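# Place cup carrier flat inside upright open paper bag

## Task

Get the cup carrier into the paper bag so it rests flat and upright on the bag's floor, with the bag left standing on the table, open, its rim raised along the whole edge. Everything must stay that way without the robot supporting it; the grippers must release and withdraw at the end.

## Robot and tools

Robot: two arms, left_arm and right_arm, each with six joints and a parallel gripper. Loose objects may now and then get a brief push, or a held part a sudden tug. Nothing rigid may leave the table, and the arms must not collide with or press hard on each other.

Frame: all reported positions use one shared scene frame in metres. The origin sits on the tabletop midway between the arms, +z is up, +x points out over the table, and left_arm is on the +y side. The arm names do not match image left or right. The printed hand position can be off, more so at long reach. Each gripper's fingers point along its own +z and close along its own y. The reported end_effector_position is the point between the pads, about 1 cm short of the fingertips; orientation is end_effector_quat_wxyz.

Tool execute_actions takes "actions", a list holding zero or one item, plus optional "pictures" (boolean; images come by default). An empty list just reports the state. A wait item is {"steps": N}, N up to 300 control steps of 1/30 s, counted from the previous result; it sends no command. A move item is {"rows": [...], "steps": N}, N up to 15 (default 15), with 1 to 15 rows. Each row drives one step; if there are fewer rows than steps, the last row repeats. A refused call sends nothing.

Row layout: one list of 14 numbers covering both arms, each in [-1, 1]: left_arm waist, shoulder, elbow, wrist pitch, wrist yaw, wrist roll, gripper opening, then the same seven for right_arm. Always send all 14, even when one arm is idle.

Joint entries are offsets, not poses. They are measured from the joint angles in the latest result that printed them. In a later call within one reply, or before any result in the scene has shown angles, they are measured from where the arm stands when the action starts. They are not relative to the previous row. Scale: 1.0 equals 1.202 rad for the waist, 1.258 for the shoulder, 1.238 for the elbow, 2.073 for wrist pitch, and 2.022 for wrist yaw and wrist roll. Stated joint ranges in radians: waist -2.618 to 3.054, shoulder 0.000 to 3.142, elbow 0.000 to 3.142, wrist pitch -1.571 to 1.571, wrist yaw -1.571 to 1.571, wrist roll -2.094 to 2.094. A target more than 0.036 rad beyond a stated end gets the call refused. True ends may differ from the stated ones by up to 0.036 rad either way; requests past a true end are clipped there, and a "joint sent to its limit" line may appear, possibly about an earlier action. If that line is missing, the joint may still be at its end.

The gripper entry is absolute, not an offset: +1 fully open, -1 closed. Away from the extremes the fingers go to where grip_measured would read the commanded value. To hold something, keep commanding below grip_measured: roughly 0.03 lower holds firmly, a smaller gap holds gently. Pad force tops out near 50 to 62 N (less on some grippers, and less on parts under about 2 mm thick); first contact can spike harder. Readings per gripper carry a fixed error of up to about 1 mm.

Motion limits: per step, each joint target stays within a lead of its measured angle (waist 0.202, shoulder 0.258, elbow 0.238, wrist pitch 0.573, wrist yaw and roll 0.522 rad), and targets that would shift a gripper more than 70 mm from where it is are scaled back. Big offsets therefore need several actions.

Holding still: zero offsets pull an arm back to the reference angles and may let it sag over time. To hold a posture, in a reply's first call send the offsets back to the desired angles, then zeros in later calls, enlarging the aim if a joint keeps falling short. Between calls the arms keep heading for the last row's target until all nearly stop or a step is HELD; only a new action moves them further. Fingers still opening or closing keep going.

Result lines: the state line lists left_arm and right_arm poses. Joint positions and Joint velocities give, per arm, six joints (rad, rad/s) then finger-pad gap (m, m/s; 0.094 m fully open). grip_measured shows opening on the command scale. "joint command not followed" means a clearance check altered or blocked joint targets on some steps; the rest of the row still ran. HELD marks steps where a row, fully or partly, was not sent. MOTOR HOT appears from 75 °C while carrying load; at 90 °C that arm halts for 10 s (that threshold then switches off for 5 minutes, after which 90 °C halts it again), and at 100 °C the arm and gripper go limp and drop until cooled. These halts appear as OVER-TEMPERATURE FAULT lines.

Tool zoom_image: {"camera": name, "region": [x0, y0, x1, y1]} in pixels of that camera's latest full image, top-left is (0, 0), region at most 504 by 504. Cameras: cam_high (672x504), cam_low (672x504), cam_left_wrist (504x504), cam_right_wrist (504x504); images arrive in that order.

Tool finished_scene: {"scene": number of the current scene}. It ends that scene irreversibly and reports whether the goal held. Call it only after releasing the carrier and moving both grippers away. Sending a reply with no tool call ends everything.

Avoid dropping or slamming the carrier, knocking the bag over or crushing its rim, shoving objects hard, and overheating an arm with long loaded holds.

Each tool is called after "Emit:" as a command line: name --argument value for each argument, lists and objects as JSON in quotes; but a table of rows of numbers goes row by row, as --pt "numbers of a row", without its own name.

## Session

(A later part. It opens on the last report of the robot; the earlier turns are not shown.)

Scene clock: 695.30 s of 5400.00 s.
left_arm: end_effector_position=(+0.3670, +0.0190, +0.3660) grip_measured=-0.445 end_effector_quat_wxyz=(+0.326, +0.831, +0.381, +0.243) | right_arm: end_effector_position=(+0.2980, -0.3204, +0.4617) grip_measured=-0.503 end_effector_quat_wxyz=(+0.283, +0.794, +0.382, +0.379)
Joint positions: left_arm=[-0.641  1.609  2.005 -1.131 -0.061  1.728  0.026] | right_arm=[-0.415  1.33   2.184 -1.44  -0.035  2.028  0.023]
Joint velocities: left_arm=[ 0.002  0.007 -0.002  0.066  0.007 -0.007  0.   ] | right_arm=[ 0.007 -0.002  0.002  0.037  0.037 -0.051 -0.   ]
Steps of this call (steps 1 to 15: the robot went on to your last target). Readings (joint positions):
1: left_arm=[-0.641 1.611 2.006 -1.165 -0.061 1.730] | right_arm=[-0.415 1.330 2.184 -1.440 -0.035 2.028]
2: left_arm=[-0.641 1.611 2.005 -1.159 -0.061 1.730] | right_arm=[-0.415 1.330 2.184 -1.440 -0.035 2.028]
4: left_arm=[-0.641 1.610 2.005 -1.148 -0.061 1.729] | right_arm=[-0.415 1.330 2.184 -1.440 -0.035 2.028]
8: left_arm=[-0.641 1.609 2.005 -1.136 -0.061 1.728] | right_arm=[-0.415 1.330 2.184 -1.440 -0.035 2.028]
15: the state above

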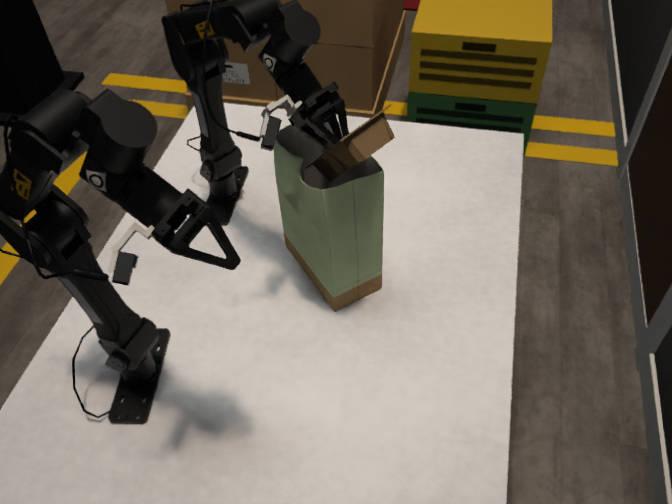

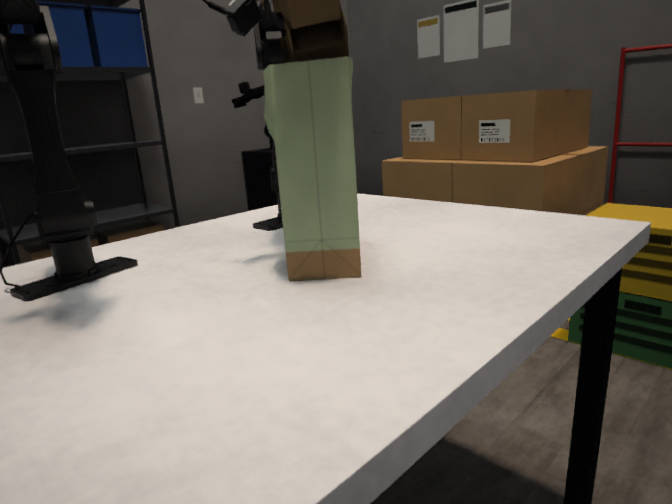

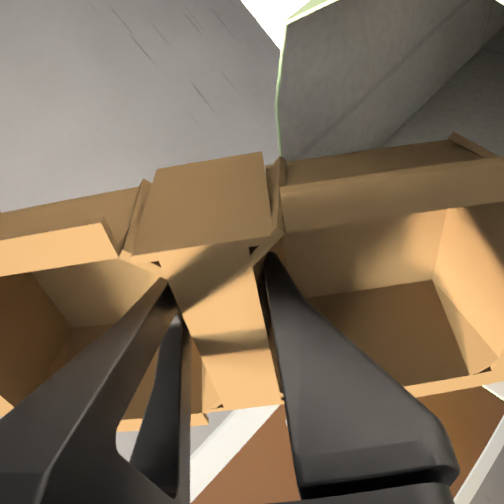

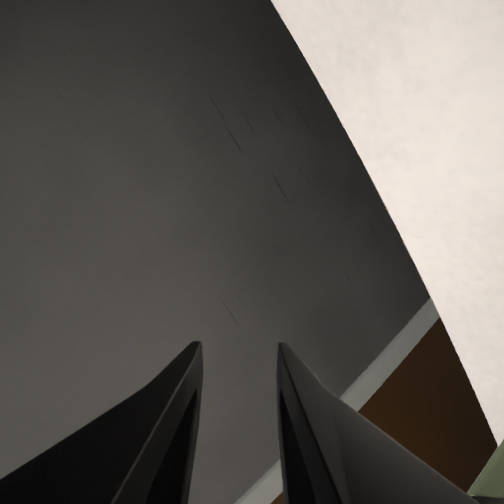

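Emit:
execute_actions --actions '[{"rows":[[0,-0.015,-0.025,0.008,0,0,-0.5,0,0,0,0,0,0,-0.5],[0,-0.03,-0.05,0.016,0,0,-0.5,0,0,0,0,0,0,-0.5],[0,-0.045,-0.075,0.024,0,0,-0.5,0,0,0,0,0,0,-0.5],[0,-0.06,-0.1,0.032,0,0,-0.5,0,0,0,0,0,0,-0.5],[0,-0.075,-0.125,0.04,0,0,-0.5,0,0,0,0,0,0,-0.5],[0,-0.09,-0.15,0.048,0,0,-0.5,0,0,0,0,0,0,-0.5],[0,-0.1,-0.175,0.056,0,0,-0.5,0,0,0,0,0,0,-0.5],[0,-0.11,-0.2,0.064,0,0,-0.5,0,0,0,0,0,0,-0.5],[0,-0.12,-0.225,0.072,0,0,-0.5,0,0,0,0,0,0,-0.5],[0,-0.13,-0.25,0.08,0,0,-0.5,0,0,0,0,0,0,-0.5]],"steps":15}]' --pictures false

Emit:
execute_actions --actions '[{"steps":15}]'

Emit:
zoom_image --camera "cam_high" --region '[220,30,440,250]'

Scene clock: 709.37 s of 5400.00 s.
left_arm: end_effector_position=(+0.3486, +0.0311, +0.3250) grip_measured=-0.445 end_effector_quat_wxyz=(+0.313, +0.837, +0.383, +0.235) | right_arm: end_effector_position=(+0.2980, -0.3204, +0.4617) grip_measured=-0.503 end_effector_quat_wxyz=(+0.283, +0.794, +0.382, +0.379)
Joint positions: left_arm=[-0.641  1.468  1.707 -1.008 -0.061  1.728  0.026] | right_arm=[-0.415  1.33   2.184 -1.44  -0.035  2.028  0.023]
Joint velocities: left_arm=[ 0.012 -0.012 -0.051  0.198 -0.022 -0.037  0.001] | right_arm=[ 0.012 -0.002 -0.012  0.022  0.007  0.066  0.   ]
Steps of this call (steps 1 to 15: the robot went on to your last target; steps 16 to 90: nothing new was sent; then 10.57 s passed at rest; steps 91 to 105: all 15 steps of this action). Readings (joint positions):
91: left_arm=[-0.641 1.609 2.003 -1.129 -0.061 1.728] | right_arm=[-0.415 1.330 2.184 -1.440 -0.035 2.028]
92: left_arm=[-0.641 1.605 1.993 -1.121 -0.061 1.728] | right_arm=[-0.415 1.330 2.184 -1.440 -0.035 2.028]
94: left_arm=[-0.641 1.584 1.946 -1.101 -0.061 1.728] | right_arm=[-0.415 1.330 2.184 -1.440 -0.035 2.028]
98: left_arm=[-0.641 1.520 1.820 -1.062 -0.061 1.728] | right_arm=[-0.415 1.330 2.184 -1.440 -0.035 2.028]
105: the state above

Scene clock: 709.87 s of 5400.00 s.
left_arm: end_effector_position=(+0.3526, +0.0285, +0.3300) grip_measured=-0.445 end_effector_quat_wxyz=(+0.323, +0.832, +0.381, +0.242) | right_arm: end_effector_position=(+0.2980, -0.3204, +0.4617) grip_measured=-0.503 end_effector_quat_wxyz=(+0.283, +0.794, +0.382, +0.379)
Joint positions: left_arm=[-0.641  1.468  1.707 -0.98  -0.061  1.728  0.026] | right_arm=[-0.415  1.33   2.184 -1.44  -0.035  2.028  0.023]
Joint velocities: left_arm=[-0.007 -0.002 -0.002 -0.007  0.051 -0.007  0.   ] | right_arm=[-0.012  0.002 -0.012 -0.037 -0.095  0.022 -0.   ]
Steps of this call (steps 1 to 15: the robot went on to your last target). Readings (joint positions):
1: left_arm=[-0.641 1.468 1.707 -1.003 -0.061 1.728] | right_arm=[-0.415 1.330 2.184 -1.440 -0.035 2.028]
2: left_arm=[-0.641 1.468 1.707 -0.998 -0.061 1.728] | right_arm=[-0.415 1.330 2.184 -1.440 -0.035 2.028]
4: left_arm=[-0.641 1.468 1.707 -0.990 -0.061 1.728] | right_arm=[-0.415 1.330 2.184 -1.440 -0.035 2.028]
8: left_arm=[-0.641 1.468 1.707 -0.983 -0.061 1.728] | right_arm=[-0.415 1.330 2.184 -1.440 -0.035 2.028]
15: the state above

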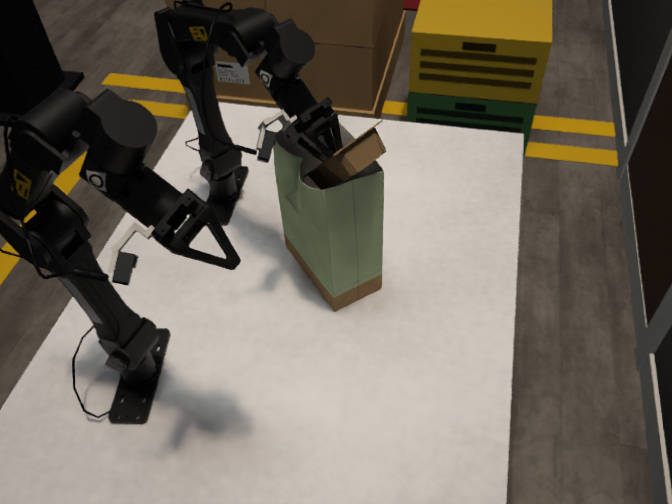

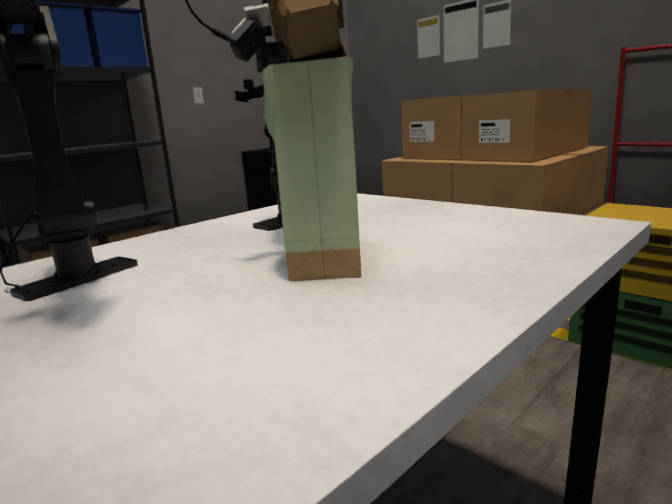

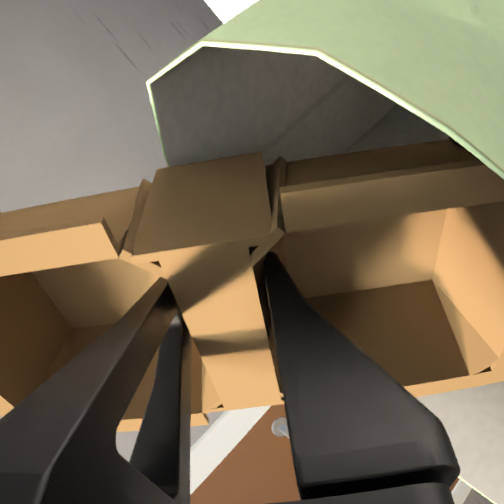

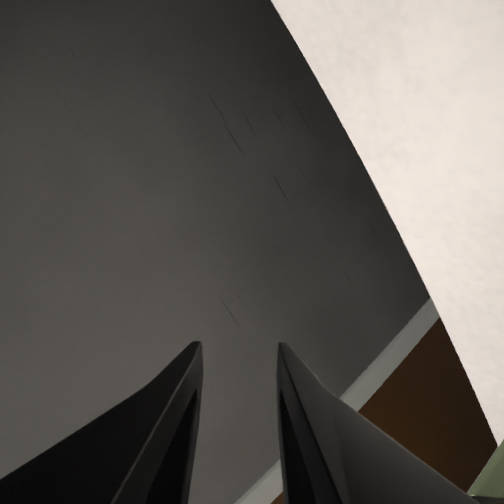

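Region (220, 30, 440, 250) of cam_high's 672x504 image, scaled by 2.291, with more detail than that image has.

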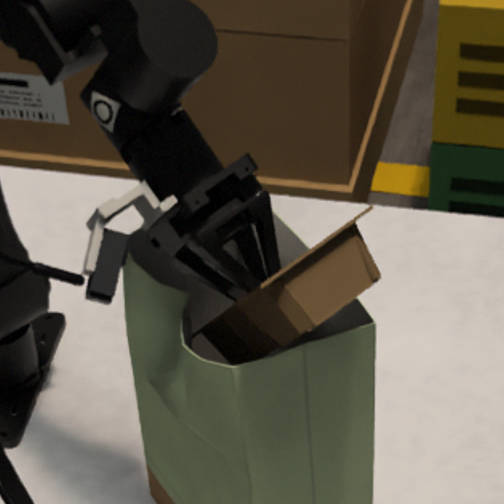

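Emit:
execute_actions --actions '[{"rows":[[0,-0.01,-0.02,0,0,0,-0.5,0,0,0,0,0,0,-0.5],[0,-0.02,-0.04,0,0,0,-0.5,0,0,0,0,0,0,-0.5],[0,-0.03,-0.055,0,0,0,-0.5,0,0,0,0,0,0,-0.5],[0,-0.04,-0.07,0.005,0,0,-0.5,0,0,0,0,0,0,-0.5],[0,-0.05,-0.085,0.01,0,0,-0.5,0,0,0,0,0,0,-0.5],[0,-0.055,-0.1,0.015,0,0,-0.5,0,0,0,0,0,0,-0.5],[0,-0.06,-0.115,0.015,0,0,-0.5,0,0,0,0,0,0,-0.5],[0,-0.065,-0.13,0.015,0,0,-0.5,0,0,0,0,0,0,-0.5],[0,-0.07,-0.145,0.015,0,0,-0.5,0,0,0,0,0,0,-0.5]],"steps":15}]' --pictures false

Emit:
execute_actions --actions '[{"steps":15}]'

Emit:
zoom_image --camera "cam_high" --region '[220,30,440,250]'

Scene clock: 722.37 s of 5400.00 s.
left_arm: end_effector_position=(+0.3348, +0.0402, +0.2879) grip_measured=-0.445 end_effector_quat_wxyz=(+0.289, +0.848, +0.387, +0.220) | right_arm: end_effector_position=(+0.2980, -0.3204, +0.4617) grip_measured=-0.503 end_effector_quat_wxyz=(+0.283, +0.794, +0.382, +0.379)
Joint positions: left_arm=[-0.641  1.404  1.538 -0.964 -0.061  1.728  0.026] | right_arm=[-0.415  1.33   2.184 -1.44  -0.035  2.028  0.023]
Joint velocities: left_arm=[-0.017 -0.007 -0.002  0.051  0.007 -0.037  0.   ] | right_arm=[ 0.012 -0.002  0.002 -0.007 -0.051 -0.007 -0.   ]
Steps of this call (steps 1 to 15: the robot went on to your last target; steps 16 to 90: nothing new was sent; then 9.00 s passed at rest; steps 91 to 105: all 15 steps of this action). Readings (joint positions):
91: left_arm=[-0.641 1.468 1.707 -0.979 -0.061 1.728] | right_arm=[-0.415 1.330 2.184 -1.440 -0.035 2.028]
92: left_arm=[-0.641 1.466 1.701 -0.976 -0.061 1.728] | right_arm=[-0.415 1.330 2.184 -1.440 -0.035 2.028]
94: left_arm=[-0.641 1.454 1.671 -0.971 -0.061 1.728] | right_arm=[-0.415 1.330 2.184 -1.440 -0.035 2.028]
98: left_arm=[-0.641 1.421 1.590 -0.966 -0.061 1.728] | right_arm=[-0.415 1.330 2.184 -1.440 -0.035 2.028]
105: the state above

Scene clock: 722.87 s of 5400.00 s.
left_arm: end_effector_position=(+0.3354, +0.0398, +0.2885) grip_measured=-0.445 end_effector_quat_wxyz=(+0.290, +0.847, +0.386, +0.221) | right_arm: end_effector_position=(+0.2980, -0.3204, +0.4617) grip_measured=-0.503 end_effector_quat_wxyz=(+0.283, +0.794, +0.382, +0.379)
Joint positions: left_arm=[-0.641  1.404  1.538 -0.96  -0.061  1.728  0.026] | right_arm=[-0.415  1.33   2.184 -1.44  -0.035  2.028  0.023]
Joint velocities: left_arm=[-0.002  0.002 -0.002  0.007 -0.007  0.051 -0.001] | right_arm=[-0.002 -0.007  0.002 -0.022  0.037  0.037 -0.   ]
Steps of this call (steps 1 to 15: the robot went on to your last target). Readings (joint positions):
1: left_arm=[-0.641 1.404 1.538 -0.962 -0.061 1.728] | right_arm=[-0.415 1.330 2.184 -1.440 -0.035 2.028]
2: left_arm=[-0.641 1.404 1.538 -0.961 -0.061 1.728] | right_arm=[-0.415 1.330 2.184 -1.440 -0.035 2.028]
4: left_arm=[-0.641 1.404 1.538 -0.960 -0.061 1.728] | right_arm=[-0.415 1.330 2.184 -1.440 -0.035 2.028]
8: left_arm=[-0.641 1.404 1.538 -0.960 -0.061 1.728] | right_arm=[-0.415 1.330 2.184 -1.440 -0.035 2.028]
15: the state above
All arms were judged still, so your last target was given up. Only a new action makes them travel on or press farther. Fingers that are still opening or closing keep moving.

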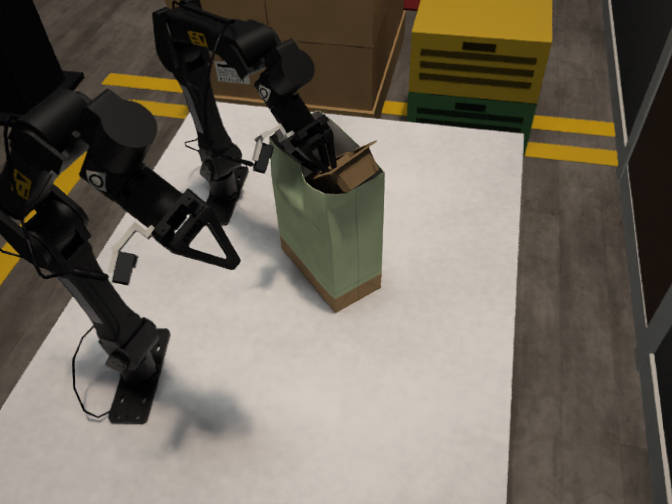

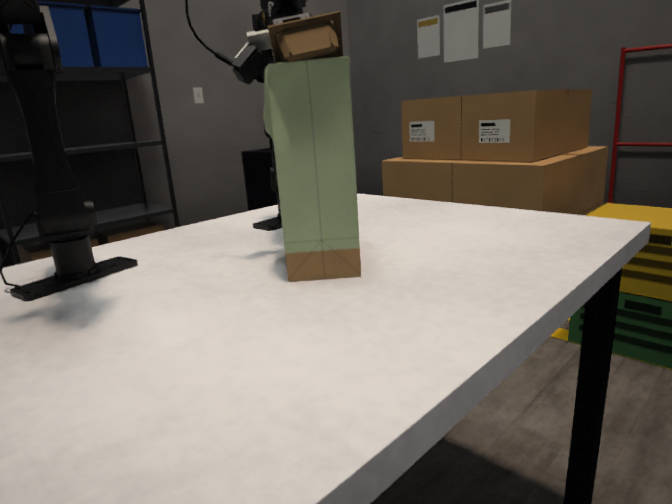

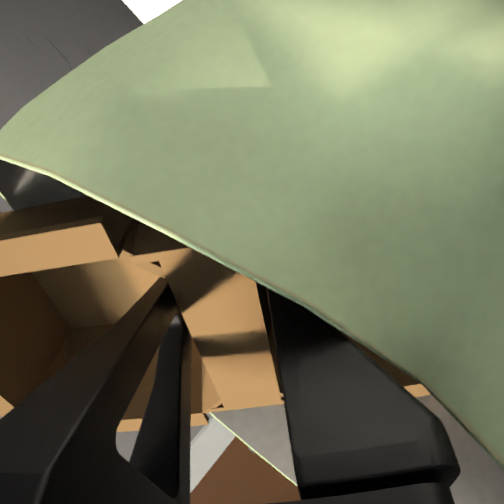

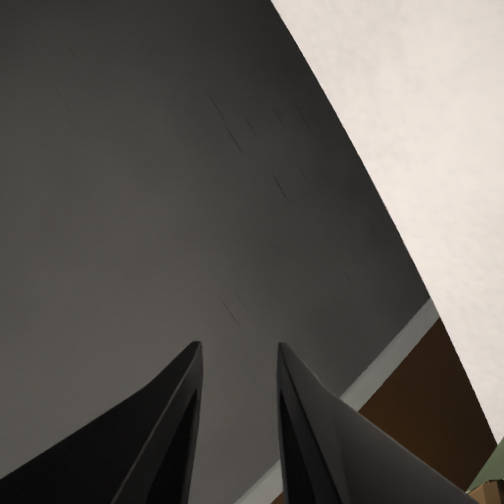

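Region (220, 30, 440, 250) of cam_high's 672x504 image, scaled by 2.291, with more detail than that image has.

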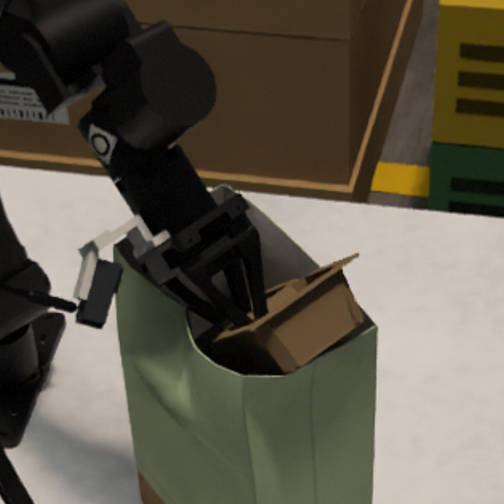

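Emit:
execute_actions --actions '[{"rows":[[0,0.005,0.01,-0.012,0,0,-0.5,0,0,0,0,0,0,-0.5],[0,0.01,0.02,-0.024,0,0,-0.5,0,0,0,0,0,0,-0.5],[0,0.02,0.03,-0.036,0,0,-0.5,0,0,0,0,0,0,-0.5],[0,0.03,0.045,-0.048,0,0,-0.5,0,0,0,0,0,0,-0.5],[0,0.04,0.055,-0.058,0,0,-0.5,0,0,0,0,0,0,-0.5],[0,0.05,0.065,-0.068,0,0,-0.5,0,0,0,0,0,0,-0.5],[0,0.06,0.075,-0.078,0,0,-0.5,0,0,0,0,0,0,-0.5],[0,0.07,0.085,-0.088,0,0,-0.5,0,0,0,0,0,0,-0.5],[0,0.078,0.095,-0.098,0,0,-0.5,0,0,0,0,0,0,-0.5],[0,0.085,0.105,-0.108,0,0,-0.5,0,0,0,0,0,0,-0.5]],"steps":15}]' --pictures false

Emit:
execute_actions --actions '[{"steps":15}]'

Emit:
zoom_image --camera "cam_high" --region '[220,30,440,250]'

Scene clock: 734.30 s of 5400.00 s.
left_arm: end_effector_position=(+0.3299, +0.0434, +0.2638) grip_measured=-0.445 end_effector_quat_wxyz=(+0.220, +0.874, +0.396, +0.177) | right_arm: end_effector_position=(+0.2980, -0.3204, +0.4617) grip_measured=-0.503 end_effector_quat_wxyz=(+0.283, +0.794, +0.382, +0.379)
Joint positions: left_arm=[-0.641  1.508  1.635 -1.129 -0.061  1.728  0.026] | right_arm=[-0.415  1.33   2.184 -1.44  -0.035  2.028  0.023]
Joint velocities: left_arm=[-0.007 -0.002  0.056 -0.183  0.007 -0.022  0.   ] | right_arm=[-0.017 -0.012 -0.022 -0.066  0.066  0.007  0.   ]
Steps of this call (steps 1 to 90: nothing new was sent; then 7.93 s passed at rest; steps 91 to 105: all 15 steps of this action). Readings (joint positions):
91: left_arm=[-0.641 1.404 1.538 -0.961 -0.061 1.728] | right_arm=[-0.415 1.330 2.184 -1.440 -0.035 2.028]
92: left_arm=[-0.641 1.404 1.538 -0.965 -0.061 1.728] | right_arm=[-0.415 1.330 2.184 -1.440 -0.035 2.028]
94: left_arm=[-0.641 1.411 1.545 -0.989 -0.061 1.728] | right_arm=[-0.415 1.330 2.184 -1.440 -0.035 2.028]
98: left_arm=[-0.641 1.459 1.593 -1.052 -0.061 1.728] | right_arm=[-0.415 1.330 2.184 -1.440 -0.035 2.028]
105: the state above

Scene clock: 734.80 s of 5400.00 s.
left_arm: end_effector_position=(+0.3235, +0.0476, +0.2601) grip_measured=-0.445 end_effector_quat_wxyz=(+0.206, +0.878, +0.397, +0.168) | right_arm: end_effector_position=(+0.2980, -0.3204, +0.4617) grip_measured=-0.503 end_effector_quat_wxyz=(+0.283, +0.794, +0.382, +0.379)
Joint positions: left_arm=[-0.641  1.508  1.639 -1.167 -0.061  1.728  0.026] | right_arm=[-0.415  1.33   2.184 -1.44  -0.035  2.028  0.023]
Joint velocities: left_arm=[-0.017 -0.002 -0.017 -0.007 -0.037 -0.081  0.001] | right_arm=[-0.002 -0.007 -0.017 -0.037  0.037 -0.007 -0.001]
Steps of this call (steps 1 to 15: the robot went on to your last target). Readings (joint positions):
1: left_arm=[-0.641 1.508 1.637 -1.134 -0.061 1.728] | right_arm=[-0.415 1.330 2.184 -1.440 -0.035 2.028]
2: left_arm=[-0.641 1.508 1.638 -1.138 -0.061 1.728] | right_arm=[-0.415 1.330 2.184 -1.440 -0.035 2.028]
4: left_arm=[-0.641 1.508 1.639 -1.147 -0.061 1.728] | right_arm=[-0.415 1.330 2.184 -1.440 -0.035 2.028]
8: left_arm=[-0.641 1.508 1.639 -1.162 -0.061 1.728] | right_arm=[-0.415 1.330 2.184 -1.440 -0.035 2.028]
15: the state above

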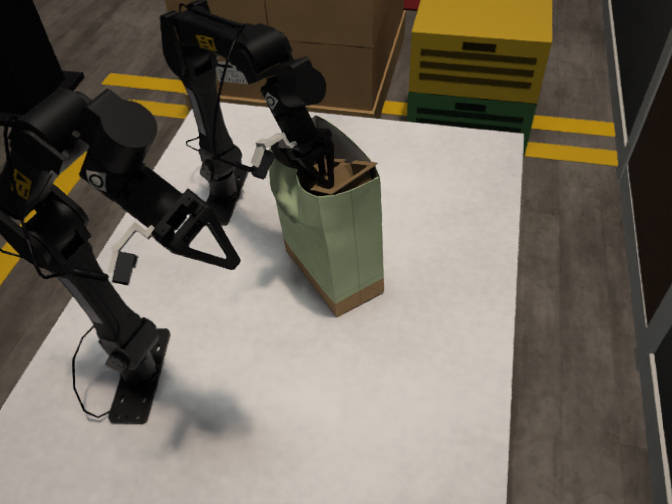

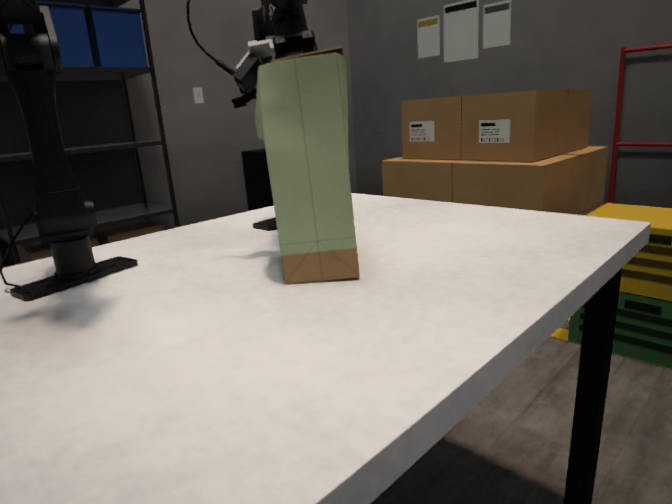

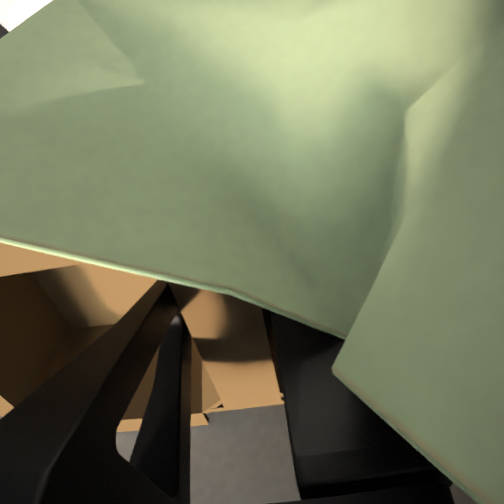

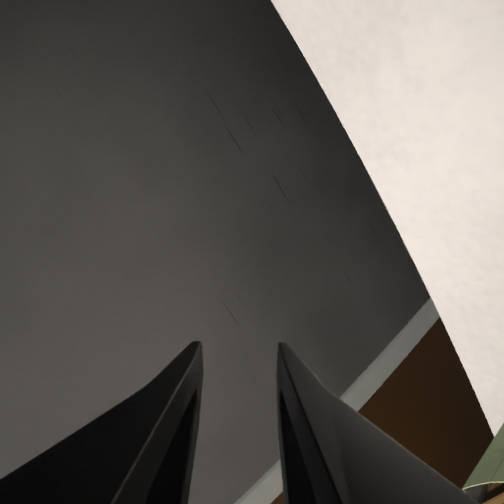

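Region (220, 30, 440, 250) of cam_high's 672x504 image, scaled by 2.291, with more detail than that image has.

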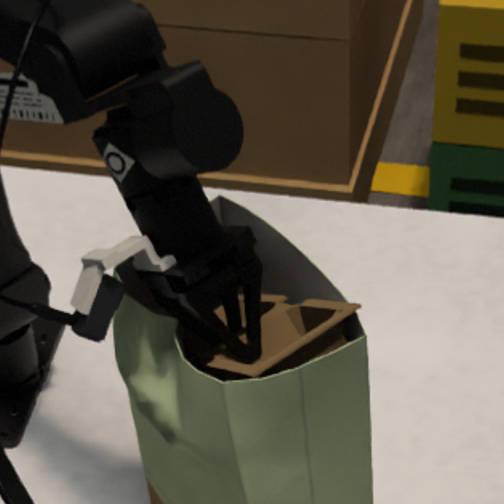

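Emit:
execute_actions --actions '[{"rows":[[0,0.015,0.02,-0.015,0,0,-0.5,0,0,0,0,0,0,-0.5],[0,0.03,0.04,-0.03,0,0,-0.5,0,0,0,0,0,0,-0.5],[0,0.045,0.06,-0.045,0,0,-0.5,0,0,0,0,0,0,-0.5],[0,0.06,0.08,-0.06,0,0.01,-0.5,0,0,0,0,0,0,-0.5],[0,0.075,0.1,-0.075,0,0.01,-0.5,0,0,0,0,0,0,-0.5],[0,0.09,0.12,-0.09,0,0.02,-0.5,0,0,0,0,0,0,-0.5],[0,0.105,0.14,-0.105,0,0.02,-0.5,0,0,0,0,0,0,-0.5],[0,0.12,0.16,-0.12,0,0.03,-0.5,0,0,0,0,0,0,-0.5],[0,0.135,0.18,-0.135,0,0.03,-0.5,0,0,0,0,0,0,-0.5],[0,0.15,0.2,-0.15,0,0.04,-0.5,0,0,0,0,0,0,-0.5],[0,0.165,0.22,-0.16,0,0.04,-0.5,0,0,0,0,0,0,-0.5],[0,0.18,0.24,-0.17,0,0.04,-0.5,0,0,0,0,0,0,-0.5],[0,0.195,0.26,-0.18,0,0.04,-0.5,0,0,0,0,0,0,-0.5],[0,0.21,0.275,-0.18,0,0.04,-0.5,0,0,0,0,0,0,-0.5]],"steps":15}]' --pictures false

Emit:
execute_actions --actions '[{"steps":20}]'

Emit:
zoom_image --camera "cam_high" --region '[220,30,440,250]'

Scene clock: 752.17 s of 5400.00 s.
left_arm: end_effector_position=(+0.3274, +0.0452, +0.2450) grip_measured=-0.445 end_effector_quat_wxyz=(+0.105, +0.914, +0.377, +0.109) | right_arm: end_effector_position=(+0.2980, -0.3204, +0.4617) grip_measured=-0.503 end_effector_quat_wxyz=(+0.283, +0.794, +0.382, +0.379)
Joint positions: left_arm=[-0.641  1.748  1.931 -1.455 -0.061  1.788  0.026] | right_arm=[-0.415  1.33   2.184 -1.44  -0.035  2.028  0.023]
Joint velocities: left_arm=[-0.017  0.359  0.388 -0.359  0.007  0.051 -0.   ] | right_arm=[-0.007 -0.012  0.002 -0.007 -0.081 -0.081 -0.001]
Steps of this call (steps 1 to 15: the robot went on to your last target; steps 16 to 90: nothing new was sent; then 13.87 s passed at rest; steps 91 to 105: all 15 steps of this action). Readings (joint positions):
91: left_arm=[-0.641 1.509 1.639 -1.168 -0.061 1.728] | right_arm=[-0.415 1.330 2.184 -1.440 -0.035 2.028]
92: left_arm=[-0.641 1.513 1.643 -1.176 -0.061 1.728] | right_arm=[-0.415 1.330 2.184 -1.440 -0.035 2.028]
94: left_arm=[-0.641 1.538 1.673 -1.210 -0.061 1.730] | right_arm=[-0.415 1.330 2.184 -1.440 -0.035 2.028]
98: left_arm=[-0.641 1.619 1.767 -1.295 -0.061 1.749] | right_arm=[-0.415 1.330 2.184 -1.440 -0.035 2.028]
105: the state above

Scene clock: 752.83 s of 5400.00 s.
left_arm: end_effector_position=(+0.3196, +0.0504, +0.2370) grip_measured=-0.445 end_effector_quat_wxyz=(+0.077, +0.920, +0.372, +0.091) | right_arm: end_effector_position=(+0.2980, -0.3204, +0.4617) grip_measured=-0.503 end_effector_quat_wxyz=(+0.283, +0.794, +0.382, +0.379)
Joint positions: left_arm=[-0.641  1.772  1.945 -1.514 -0.062  1.799  0.026] | right_arm=[-0.415  1.33   2.184 -1.44  -0.035  2.028  0.023]
Joint velocities: left_arm=[ 0.007 -0.007 -0.007  0.007 -0.022  0.022 -0.   ] | right_arm=[ 0.002 -0.012 -0.007 -0.066  0.037 -0.051  0.001]
Steps of this call (steps 1 to 20: the robot went on to your last target). Readings (joint positions):
1: left_arm=[-0.641 1.758 1.941 -1.465 -0.062 1.791] | right_arm=[-0.415 1.330 2.184 -1.440 -0.035 2.028]
2: left_arm=[-0.641 1.765 1.944 -1.473 -0.062 1.793] | right_arm=[-0.415 1.330 2.184 -1.440 -0.035 2.028]
4: left_arm=[-0.641 1.771 1.945 -1.488 -0.062 1.796] | right_arm=[-0.415 1.330 2.184 -1.440 -0.035 2.028]
8: left_arm=[-0.641 1.772 1.945 -1.505 -0.062 1.798] | right_arm=[-0.415 1.330 2.184 -1.440 -0.035 2.028]
20: the state above

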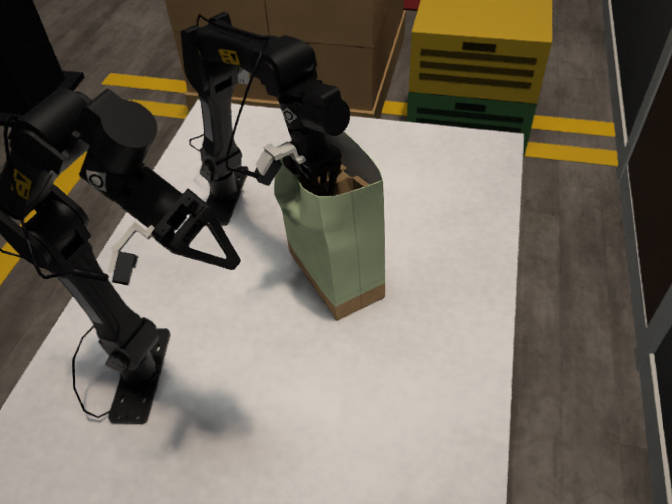

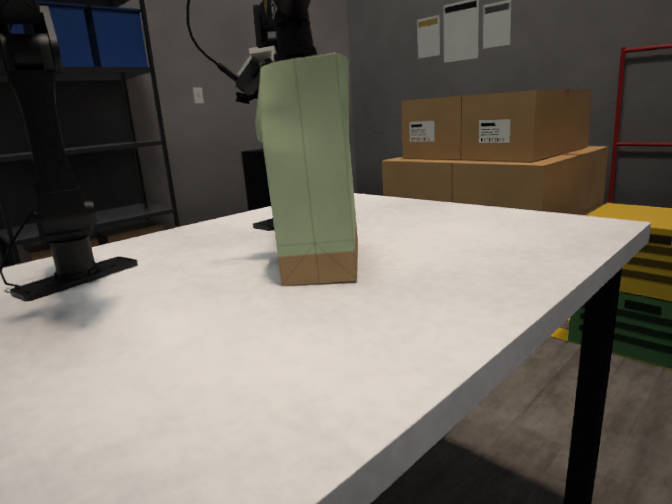

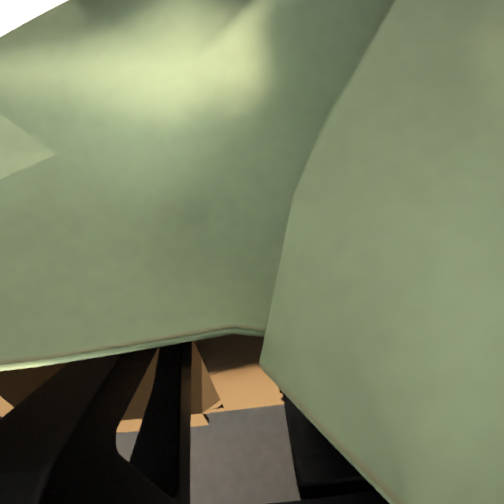

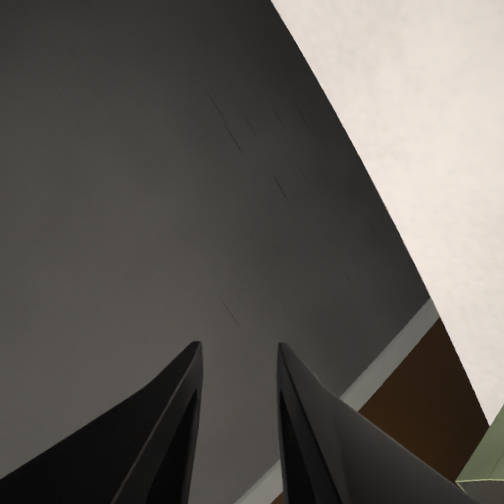

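Region (220, 30, 440, 250) of cam_high's 672x504 image, scaled by 2.291, with more detail than that image has.

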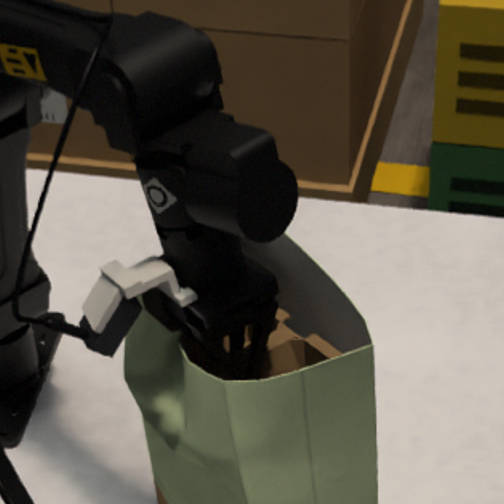

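Emit:
execute_actions --actions '[{"rows":[[0,0,0,0,0,0,-0.47,0,0,0,0,0,0,-0.5],[0,0,0,0,0,0,-0.44,0,0,0,0,0,0,-0.5],[0,0,0,0,0,0,-0.42,0,0,0,0,0,0,-0.5],[0,0,0,0,0,0,-0.4,0,0,0,0,0,0,-0.5],[0,0,0,0,0,0,-0.36,0,0,0,0,0,0,-0.5],[0,0,0,0,0,0,-0.32,0,0,0,0,0,0,-0.5],[0,0,0,0,0,0,-0.28,0,0,0,0,0,0,-0.5],[0,0,0,0,0,0,-0.24,0,0,0,0,0,0,-0.5],[0,0,0,0,0,0,-0.2,0,0,0,0,0,0,-0.5]],"steps":15}]' --pictures false

Emit:
execute_actions --actions '[{"rows":[[0,-0.01,0.015,0,0,0,-0.2,0,0,0,0,0,0,-0.5],[0,-0.02,0.03,0,0,0,-0.2,0,0,0,0,0,0,-0.5],[0,-0.03,0.045,0,0,0,-0.2,0,0,0,0,0,0,-0.5],[0,-0.04,0.06,0,0,0,-0.2,0,0,0,0,0,0,-0.5],[0,-0.05,0.08,0,0,0,-0.2,0,0,0,0,0,0,-0.5],[0,-0.06,0.1,0,0,0,-0.2,0,0,0,0,0,0,-0.5],[0,-0.07,0.12,0,0,0,-0.2,0,0,0,0,0,0,-0.5],[0,-0.08,0.14,0,0,0,-0.2,0,0,0,0,0,0,-0.5],[0,-0.09,0.16,0,0,0,-0.2,0,0,0,0,0,0,-0.5],[0,-0.1,0.18,0,0,0,-0.2,0,0,0,0,0,0,-0.5],[0,-0.11,0.2,0,0,0,-0.2,0,0,0,0,0,0,-0.5],[0,-0.12,0.22,0,0,0,-0.2,0,0,0,0,0,0,-0.5],[0,-0.13,0.24,0,0,0,-0.2,0,0,0,0,0,0,-0.5],[0,-0.14,0.26,0,0,0,-0.2,0,0,0,0,0,0,-0.5],[0,-0.15,0.28,0,0,0,-0.2,0,0,0,0,0,0,-0.5]],"steps":15}]' --pictures false

Emit:
execute_actions --actions '[{"steps":20}]'

Emit:
zoom_image --camera "cam_high" --region '[220,30,440,250]'

Scene clock: 774.20 s of 5400.00 s.
left_arm: end_effector_position=(+0.3199, +0.0504, +0.2370) grip_measured=-0.202 end_effector_quat_wxyz=(+0.077, +0.920, +0.372, +0.092) | right_arm: end_effector_position=(+0.2980, -0.3204, +0.4617) grip_measured=-0.503 end_effector_quat_wxyz=(+0.283, +0.794, +0.382, +0.379)
Joint positions: left_arm=[-0.641  1.772  1.945 -1.513 -0.063  1.799  0.037] | right_arm=[-0.415  1.33   2.184 -1.44  -0.035  2.028  0.023]
Joint velocities: left_arm=[-0.017  0.007  0.007 -0.051  0.007 -0.007  0.   ] | right_arm=[-0.007 -0.002  0.007  0.007  0.051 -0.037  0.001]
Steps of this call (steps 1 to 15: the robot went on to your last target; steps 16 to 90: nothing new was sent; then 17.87 s passed at rest; steps 91 to 105: all 15 steps of this action). Readings (joint positions):
91: left_arm=[-0.641 1.772 1.945 -1.514 -0.062 1.799] | right_arm=[-0.415 1.330 2.184 -1.440 -0.035 2.028]
92: left_arm=[-0.641 1.772 1.945 -1.513 -0.062 1.799] | right_arm=[-0.415 1.330 2.184 -1.440 -0.035 2.028]
94: left_arm=[-0.641 1.772 1.945 -1.513 -0.062 1.799] | right_arm=[-0.415 1.330 2.184 -1.440 -0.035 2.028]
98: left_arm=[-0.641 1.772 1.945 -1.513 -0.063 1.799] | right_arm=[-0.415 1.330 2.184 -1.440 -0.035 2.028]
105: the state above

Scene clock: 774.70 s of 5400.00 s.
left_arm: end_effector_position=(+0.3155, +0.0536, +0.3744) grip_measured=-0.202 end_effector_quat_wxyz=(+0.249, +0.873, +0.361, +0.211) | right_arm: end_effector_position=(+0.2980, -0.3204, +0.4617) grip_measured=-0.503 end_effector_quat_wxyz=(+0.283, +0.794, +0.382, +0.379)
Joint positions: left_arm=[-0.641  1.623  2.223 -1.507 -0.064  1.799  0.037] | right_arm=[-0.415  1.33   2.184 -1.44  -0.035  2.028  0.023]
Joint velocities: left_arm=[-0.007 -0.486  0.784 -0.154 -0.051 -0.066  0.001] | right_arm=[ 0.027 -0.002 -0.007 -0.022 -0.022  0.007 -0.   ]
Steps of this call (steps 1 to 15: all 15 steps of this action). Readings (joint positions):
1: left_arm=[-0.641 1.772 1.945 -1.513 -0.063 1.799] | right_arm=[-0.415 1.330 2.184 -1.440 -0.035 2.028]
2: left_arm=[-0.641 1.772 1.945 -1.513 -0.063 1.799] | right_arm=[-0.415 1.330 2.184 -1.440 -0.035 2.028]
4: left_arm=[-0.641 1.770 1.955 -1.513 -0.064 1.799] | right_arm=[-0.415 1.330 2.184 -1.440 -0.035 2.028]
8: left_arm=[-0.641 1.745 2.031 -1.512 -0.064 1.799] | right_arm=[-0.415 1.330 2.184 -1.440 -0.035 2.028]
15: the state above

Scene clock: 775.37 s of 5400.00 s.
left_arm: end_effector_position=(+0.3060, +0.0598, +0.4078) grip_measured=-0.202 end_effector_quat_wxyz=(+0.290, +0.856, +0.356, +0.238) | right_arm: end_effector_position=(+0.2980, -0.3204, +0.4617) grip_measured=-0.503 end_effector_quat_wxyz=(+0.283, +0.794, +0.382, +0.379)
Joint positions: left_arm=[-0.641  1.581  2.282 -1.504 -0.064  1.799  0.037] | right_arm=[-0.415  1.33   2.184 -1.44  -0.035  2.028  0.023]
Joint velocities: left_arm=[-0.017  0.002 -0.012 -0.007 -0.007  0.051 -0.001] | right_arm=[-0.002 -0.017 -0.007 -0.037 -0.022 -0.007 -0.001]
Steps of this call (steps 1 to 20: the robot went on to your last target). Readings (joint positions):
1: left_arm=[-0.641 1.607 2.246 -1.505 -0.064 1.799] | right_arm=[-0.415 1.330 2.184 -1.440 -0.035 2.028]
2: left_arm=[-0.641 1.591 2.262 -1.504 -0.064 1.799] | right_arm=[-0.415 1.330 2.184 -1.440 -0.035 2.028]
4: left_arm=[-0.641 1.568 2.279 -1.503 -0.064 1.799] | right_arm=[-0.415 1.330 2.184 -1.440 -0.035 2.028]
8: left_arm=[-0.641 1.566 2.282 -1.504 -0.064 1.799] | right_arm=[-0.415 1.330 2.184 -1.440 -0.035 2.028]
20: the state above

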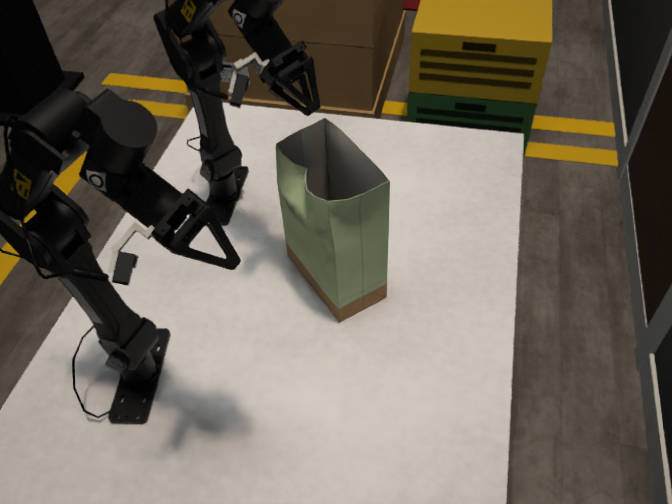

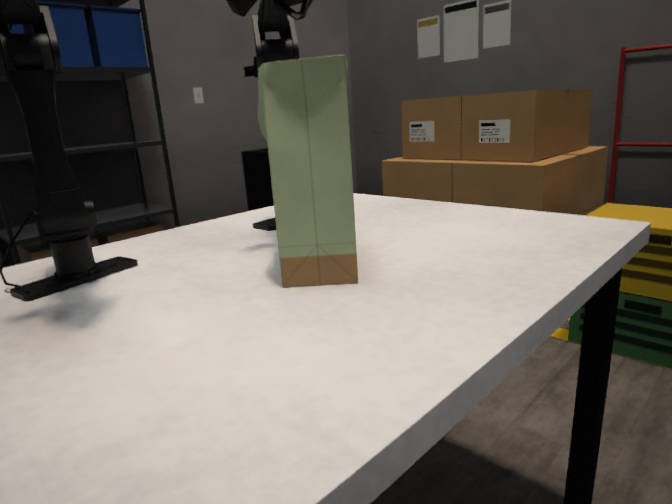

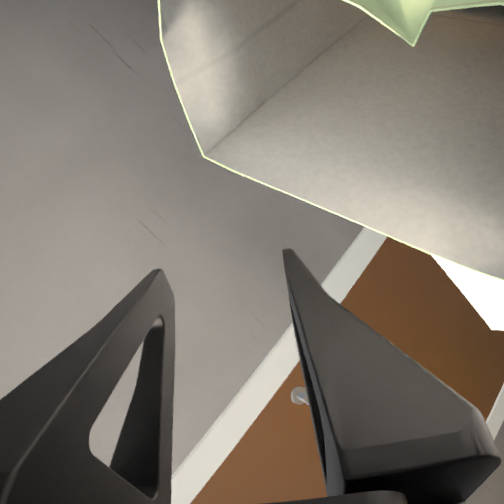

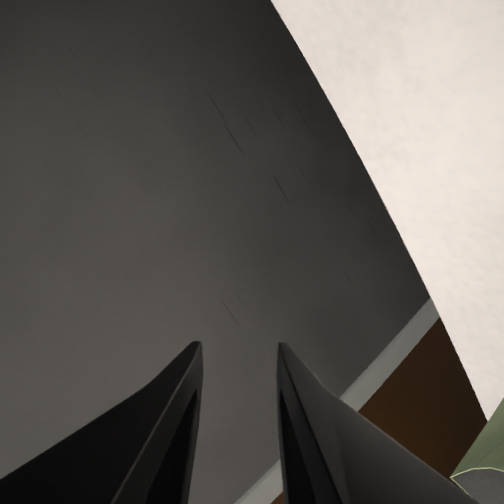

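Region (220, 30, 440, 250) of cam_high's 672x504 image, scaled by 2.291, with more detail than that image has.

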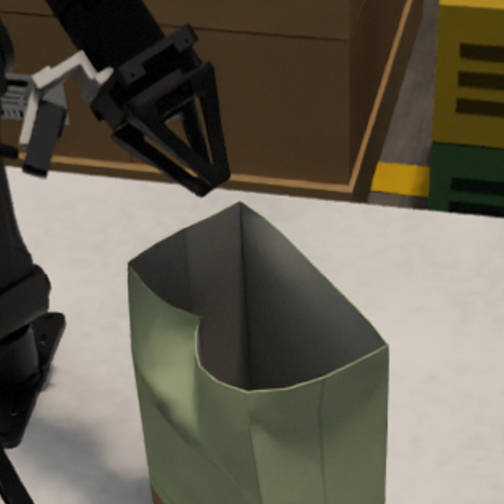

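Emit:
execute_actions --actions '[{"rows":[[0.005,0.01,0,0,0,-0.08,-0.2,0,0,0,0,0,0,-0.5],[0.01,0.02,0,0,0,-0.16,-0.2,0,0,0,0,0,0,-0.5],[0.01,0.03,0,0,0,-0.24,-0.2,0,0,0,0,0,0,-0.5],[0.01,0.04,0,0,0,-0.32,-0.2,0,0,0,0,0,0,-0.5],[0.01,0.05,0,0,0,-0.4,-0.2,0,0,0,0,0,0,-0.5],[0.01,0.06,0,0,0,-0.48,-0.2,0,0,0,0,0,0,-0.5],[0.01,0.07,0,0,0,-0.56,-0.2,0,0,0,0,0,0,-0.5],[0.01,0.08,0,0,0,-0.64,-0.2,0,0,0,0,0,0,-0.5],[0.01,0.08,0,0,0,-0.72,-0.2,0,0,0,0,0,0,-0.5],[0.01,0.08,0,0,0,-0.8,-0.2,0,0,0,0,0,0,-0.5],[0.01,0.08,0,0,0,-0.88,-0.2,0,0,0,0,0,0,-0.5]],"steps":15}]' --pictures false

Emit:
execute_actions --actions '[{"steps":30}]'

Scene clock: 790.20 s of 5400.00 s.
left_arm: end_effector_position=(+0.3336, +0.0435, +0.3674) grip_measured=-0.202 end_effector_quat_wxyz=(+0.320, +0.475, +0.820, +0.018) | right_arm: end_effector_position=(+0.2980, -0.3204, +0.4617) grip_measured=-0.503 end_effector_quat_wxyz=(+0.283, +0.794, +0.382, +0.379)
Joint positions: left_arm=[-0.637  1.7    2.282 -1.504 -0.064  0.496  0.037] | right_arm=[-0.415  1.33   2.184 -1.44  -0.035  2.028  0.023]
Joint velocities: left_arm=[-0.017 -0.002 -0.017  0.051 -0.081 -2.791  0.001] | right_arm=[-0.007 -0.002 -0.017  0.007  0.051  0.051  0.   ]
Steps of this call (steps 1 to 15: the robot went on to your last target; steps 16 to 90: nothing new was sent; then 11.33 s passed at rest; steps 91 to 105: all 15 steps of this action). Readings (joint positions):
91: left_arm=[-0.641 1.581 2.282 -1.504 -0.064 1.777] | right_arm=[-0.415 1.330 2.184 -1.440 -0.035 2.028]
92: left_arm=[-0.640 1.582 2.282 -1.504 -0.064 1.728] | right_arm=[-0.415 1.330 2.184 -1.440 -0.035 2.028]
94: left_arm=[-0.638 1.590 2.282 -1.504 -0.064 1.566] | right_arm=[-0.415 1.330 2.184 -1.440 -0.035 2.028]
98: left_arm=[-0.637 1.637 2.282 -1.504 -0.064 1.178] | right_arm=[-0.415 1.330 2.184 -1.440 -0.035 2.028]
105: the state above

Scene clock: 791.20 s of 5400.00 s.
left_arm: end_effector_position=(+0.3333, +0.0437, +0.3679) grip_measured=-0.202 end_effector_quat_wxyz=(+0.316, +0.274, +0.907, -0.057) | right_arm: end_effector_position=(+0.2980, -0.3204, +0.4617) grip_measured=-0.503 end_effector_quat_wxyz=(+0.283, +0.794, +0.382, +0.379)
Joint positions: left_arm=[-0.637  1.699  2.282 -1.504 -0.064  0.032  0.037] | right_arm=[-0.415  1.33   2.184 -1.44  -0.035  2.028  0.023]
Joint velocities: left_arm=[ 0.007 -0.002  0.007 -0.066  0.007 -0.037  0.   ] | right_arm=[-0.012 -0.002  0.002  0.022  0.037 -0.022 -0.   ]
Steps of this call (steps 1 to 30: the robot went on to your last target). Readings (joint positions):
1: left_arm=[-0.637 1.700 2.282 -1.504 -0.064 0.405] | right_arm=[-0.415 1.330 2.184 -1.440 -0.035 2.028]
2: left_arm=[-0.637 1.699 2.282 -1.504 -0.064 0.330] | right_arm=[-0.415 1.330 2.184 -1.440 -0.035 2.028]
4: left_arm=[-0.637 1.699 2.282 -1.504 -0.064 0.222] | right_arm=[-0.415 1.330 2.184 -1.440 -0.035 2.028]
8: left_arm=[-0.637 1.699 2.282 -1.504 -0.064 0.109] | right_arm=[-0.415 1.330 2.184 -1.440 -0.035 2.028]
30: the state above

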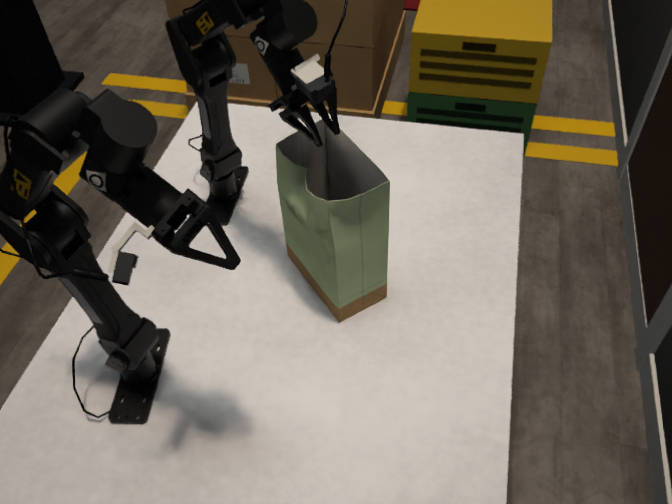

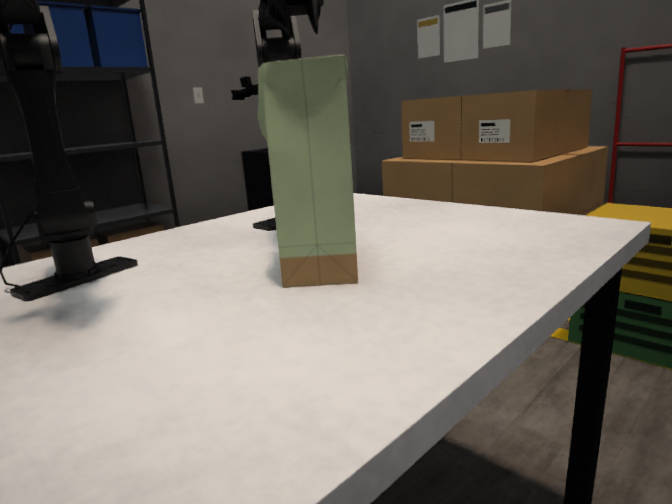

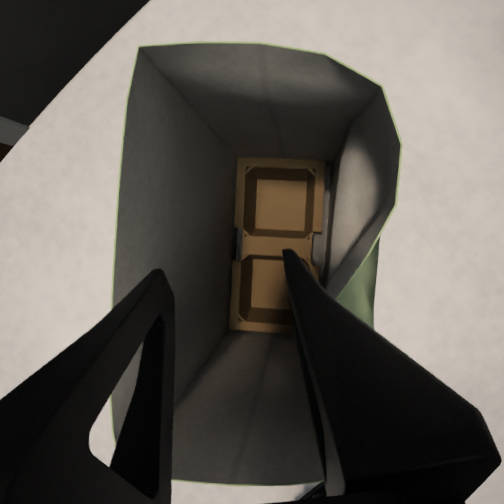

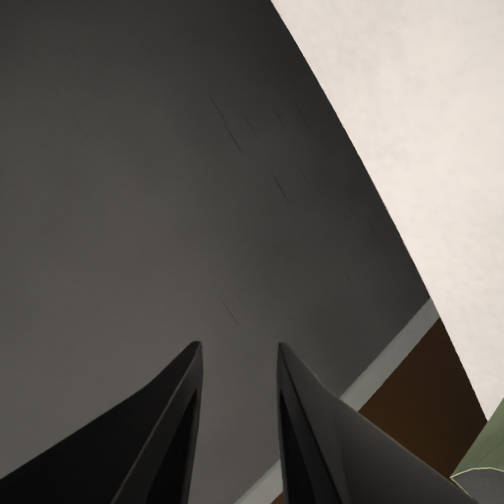

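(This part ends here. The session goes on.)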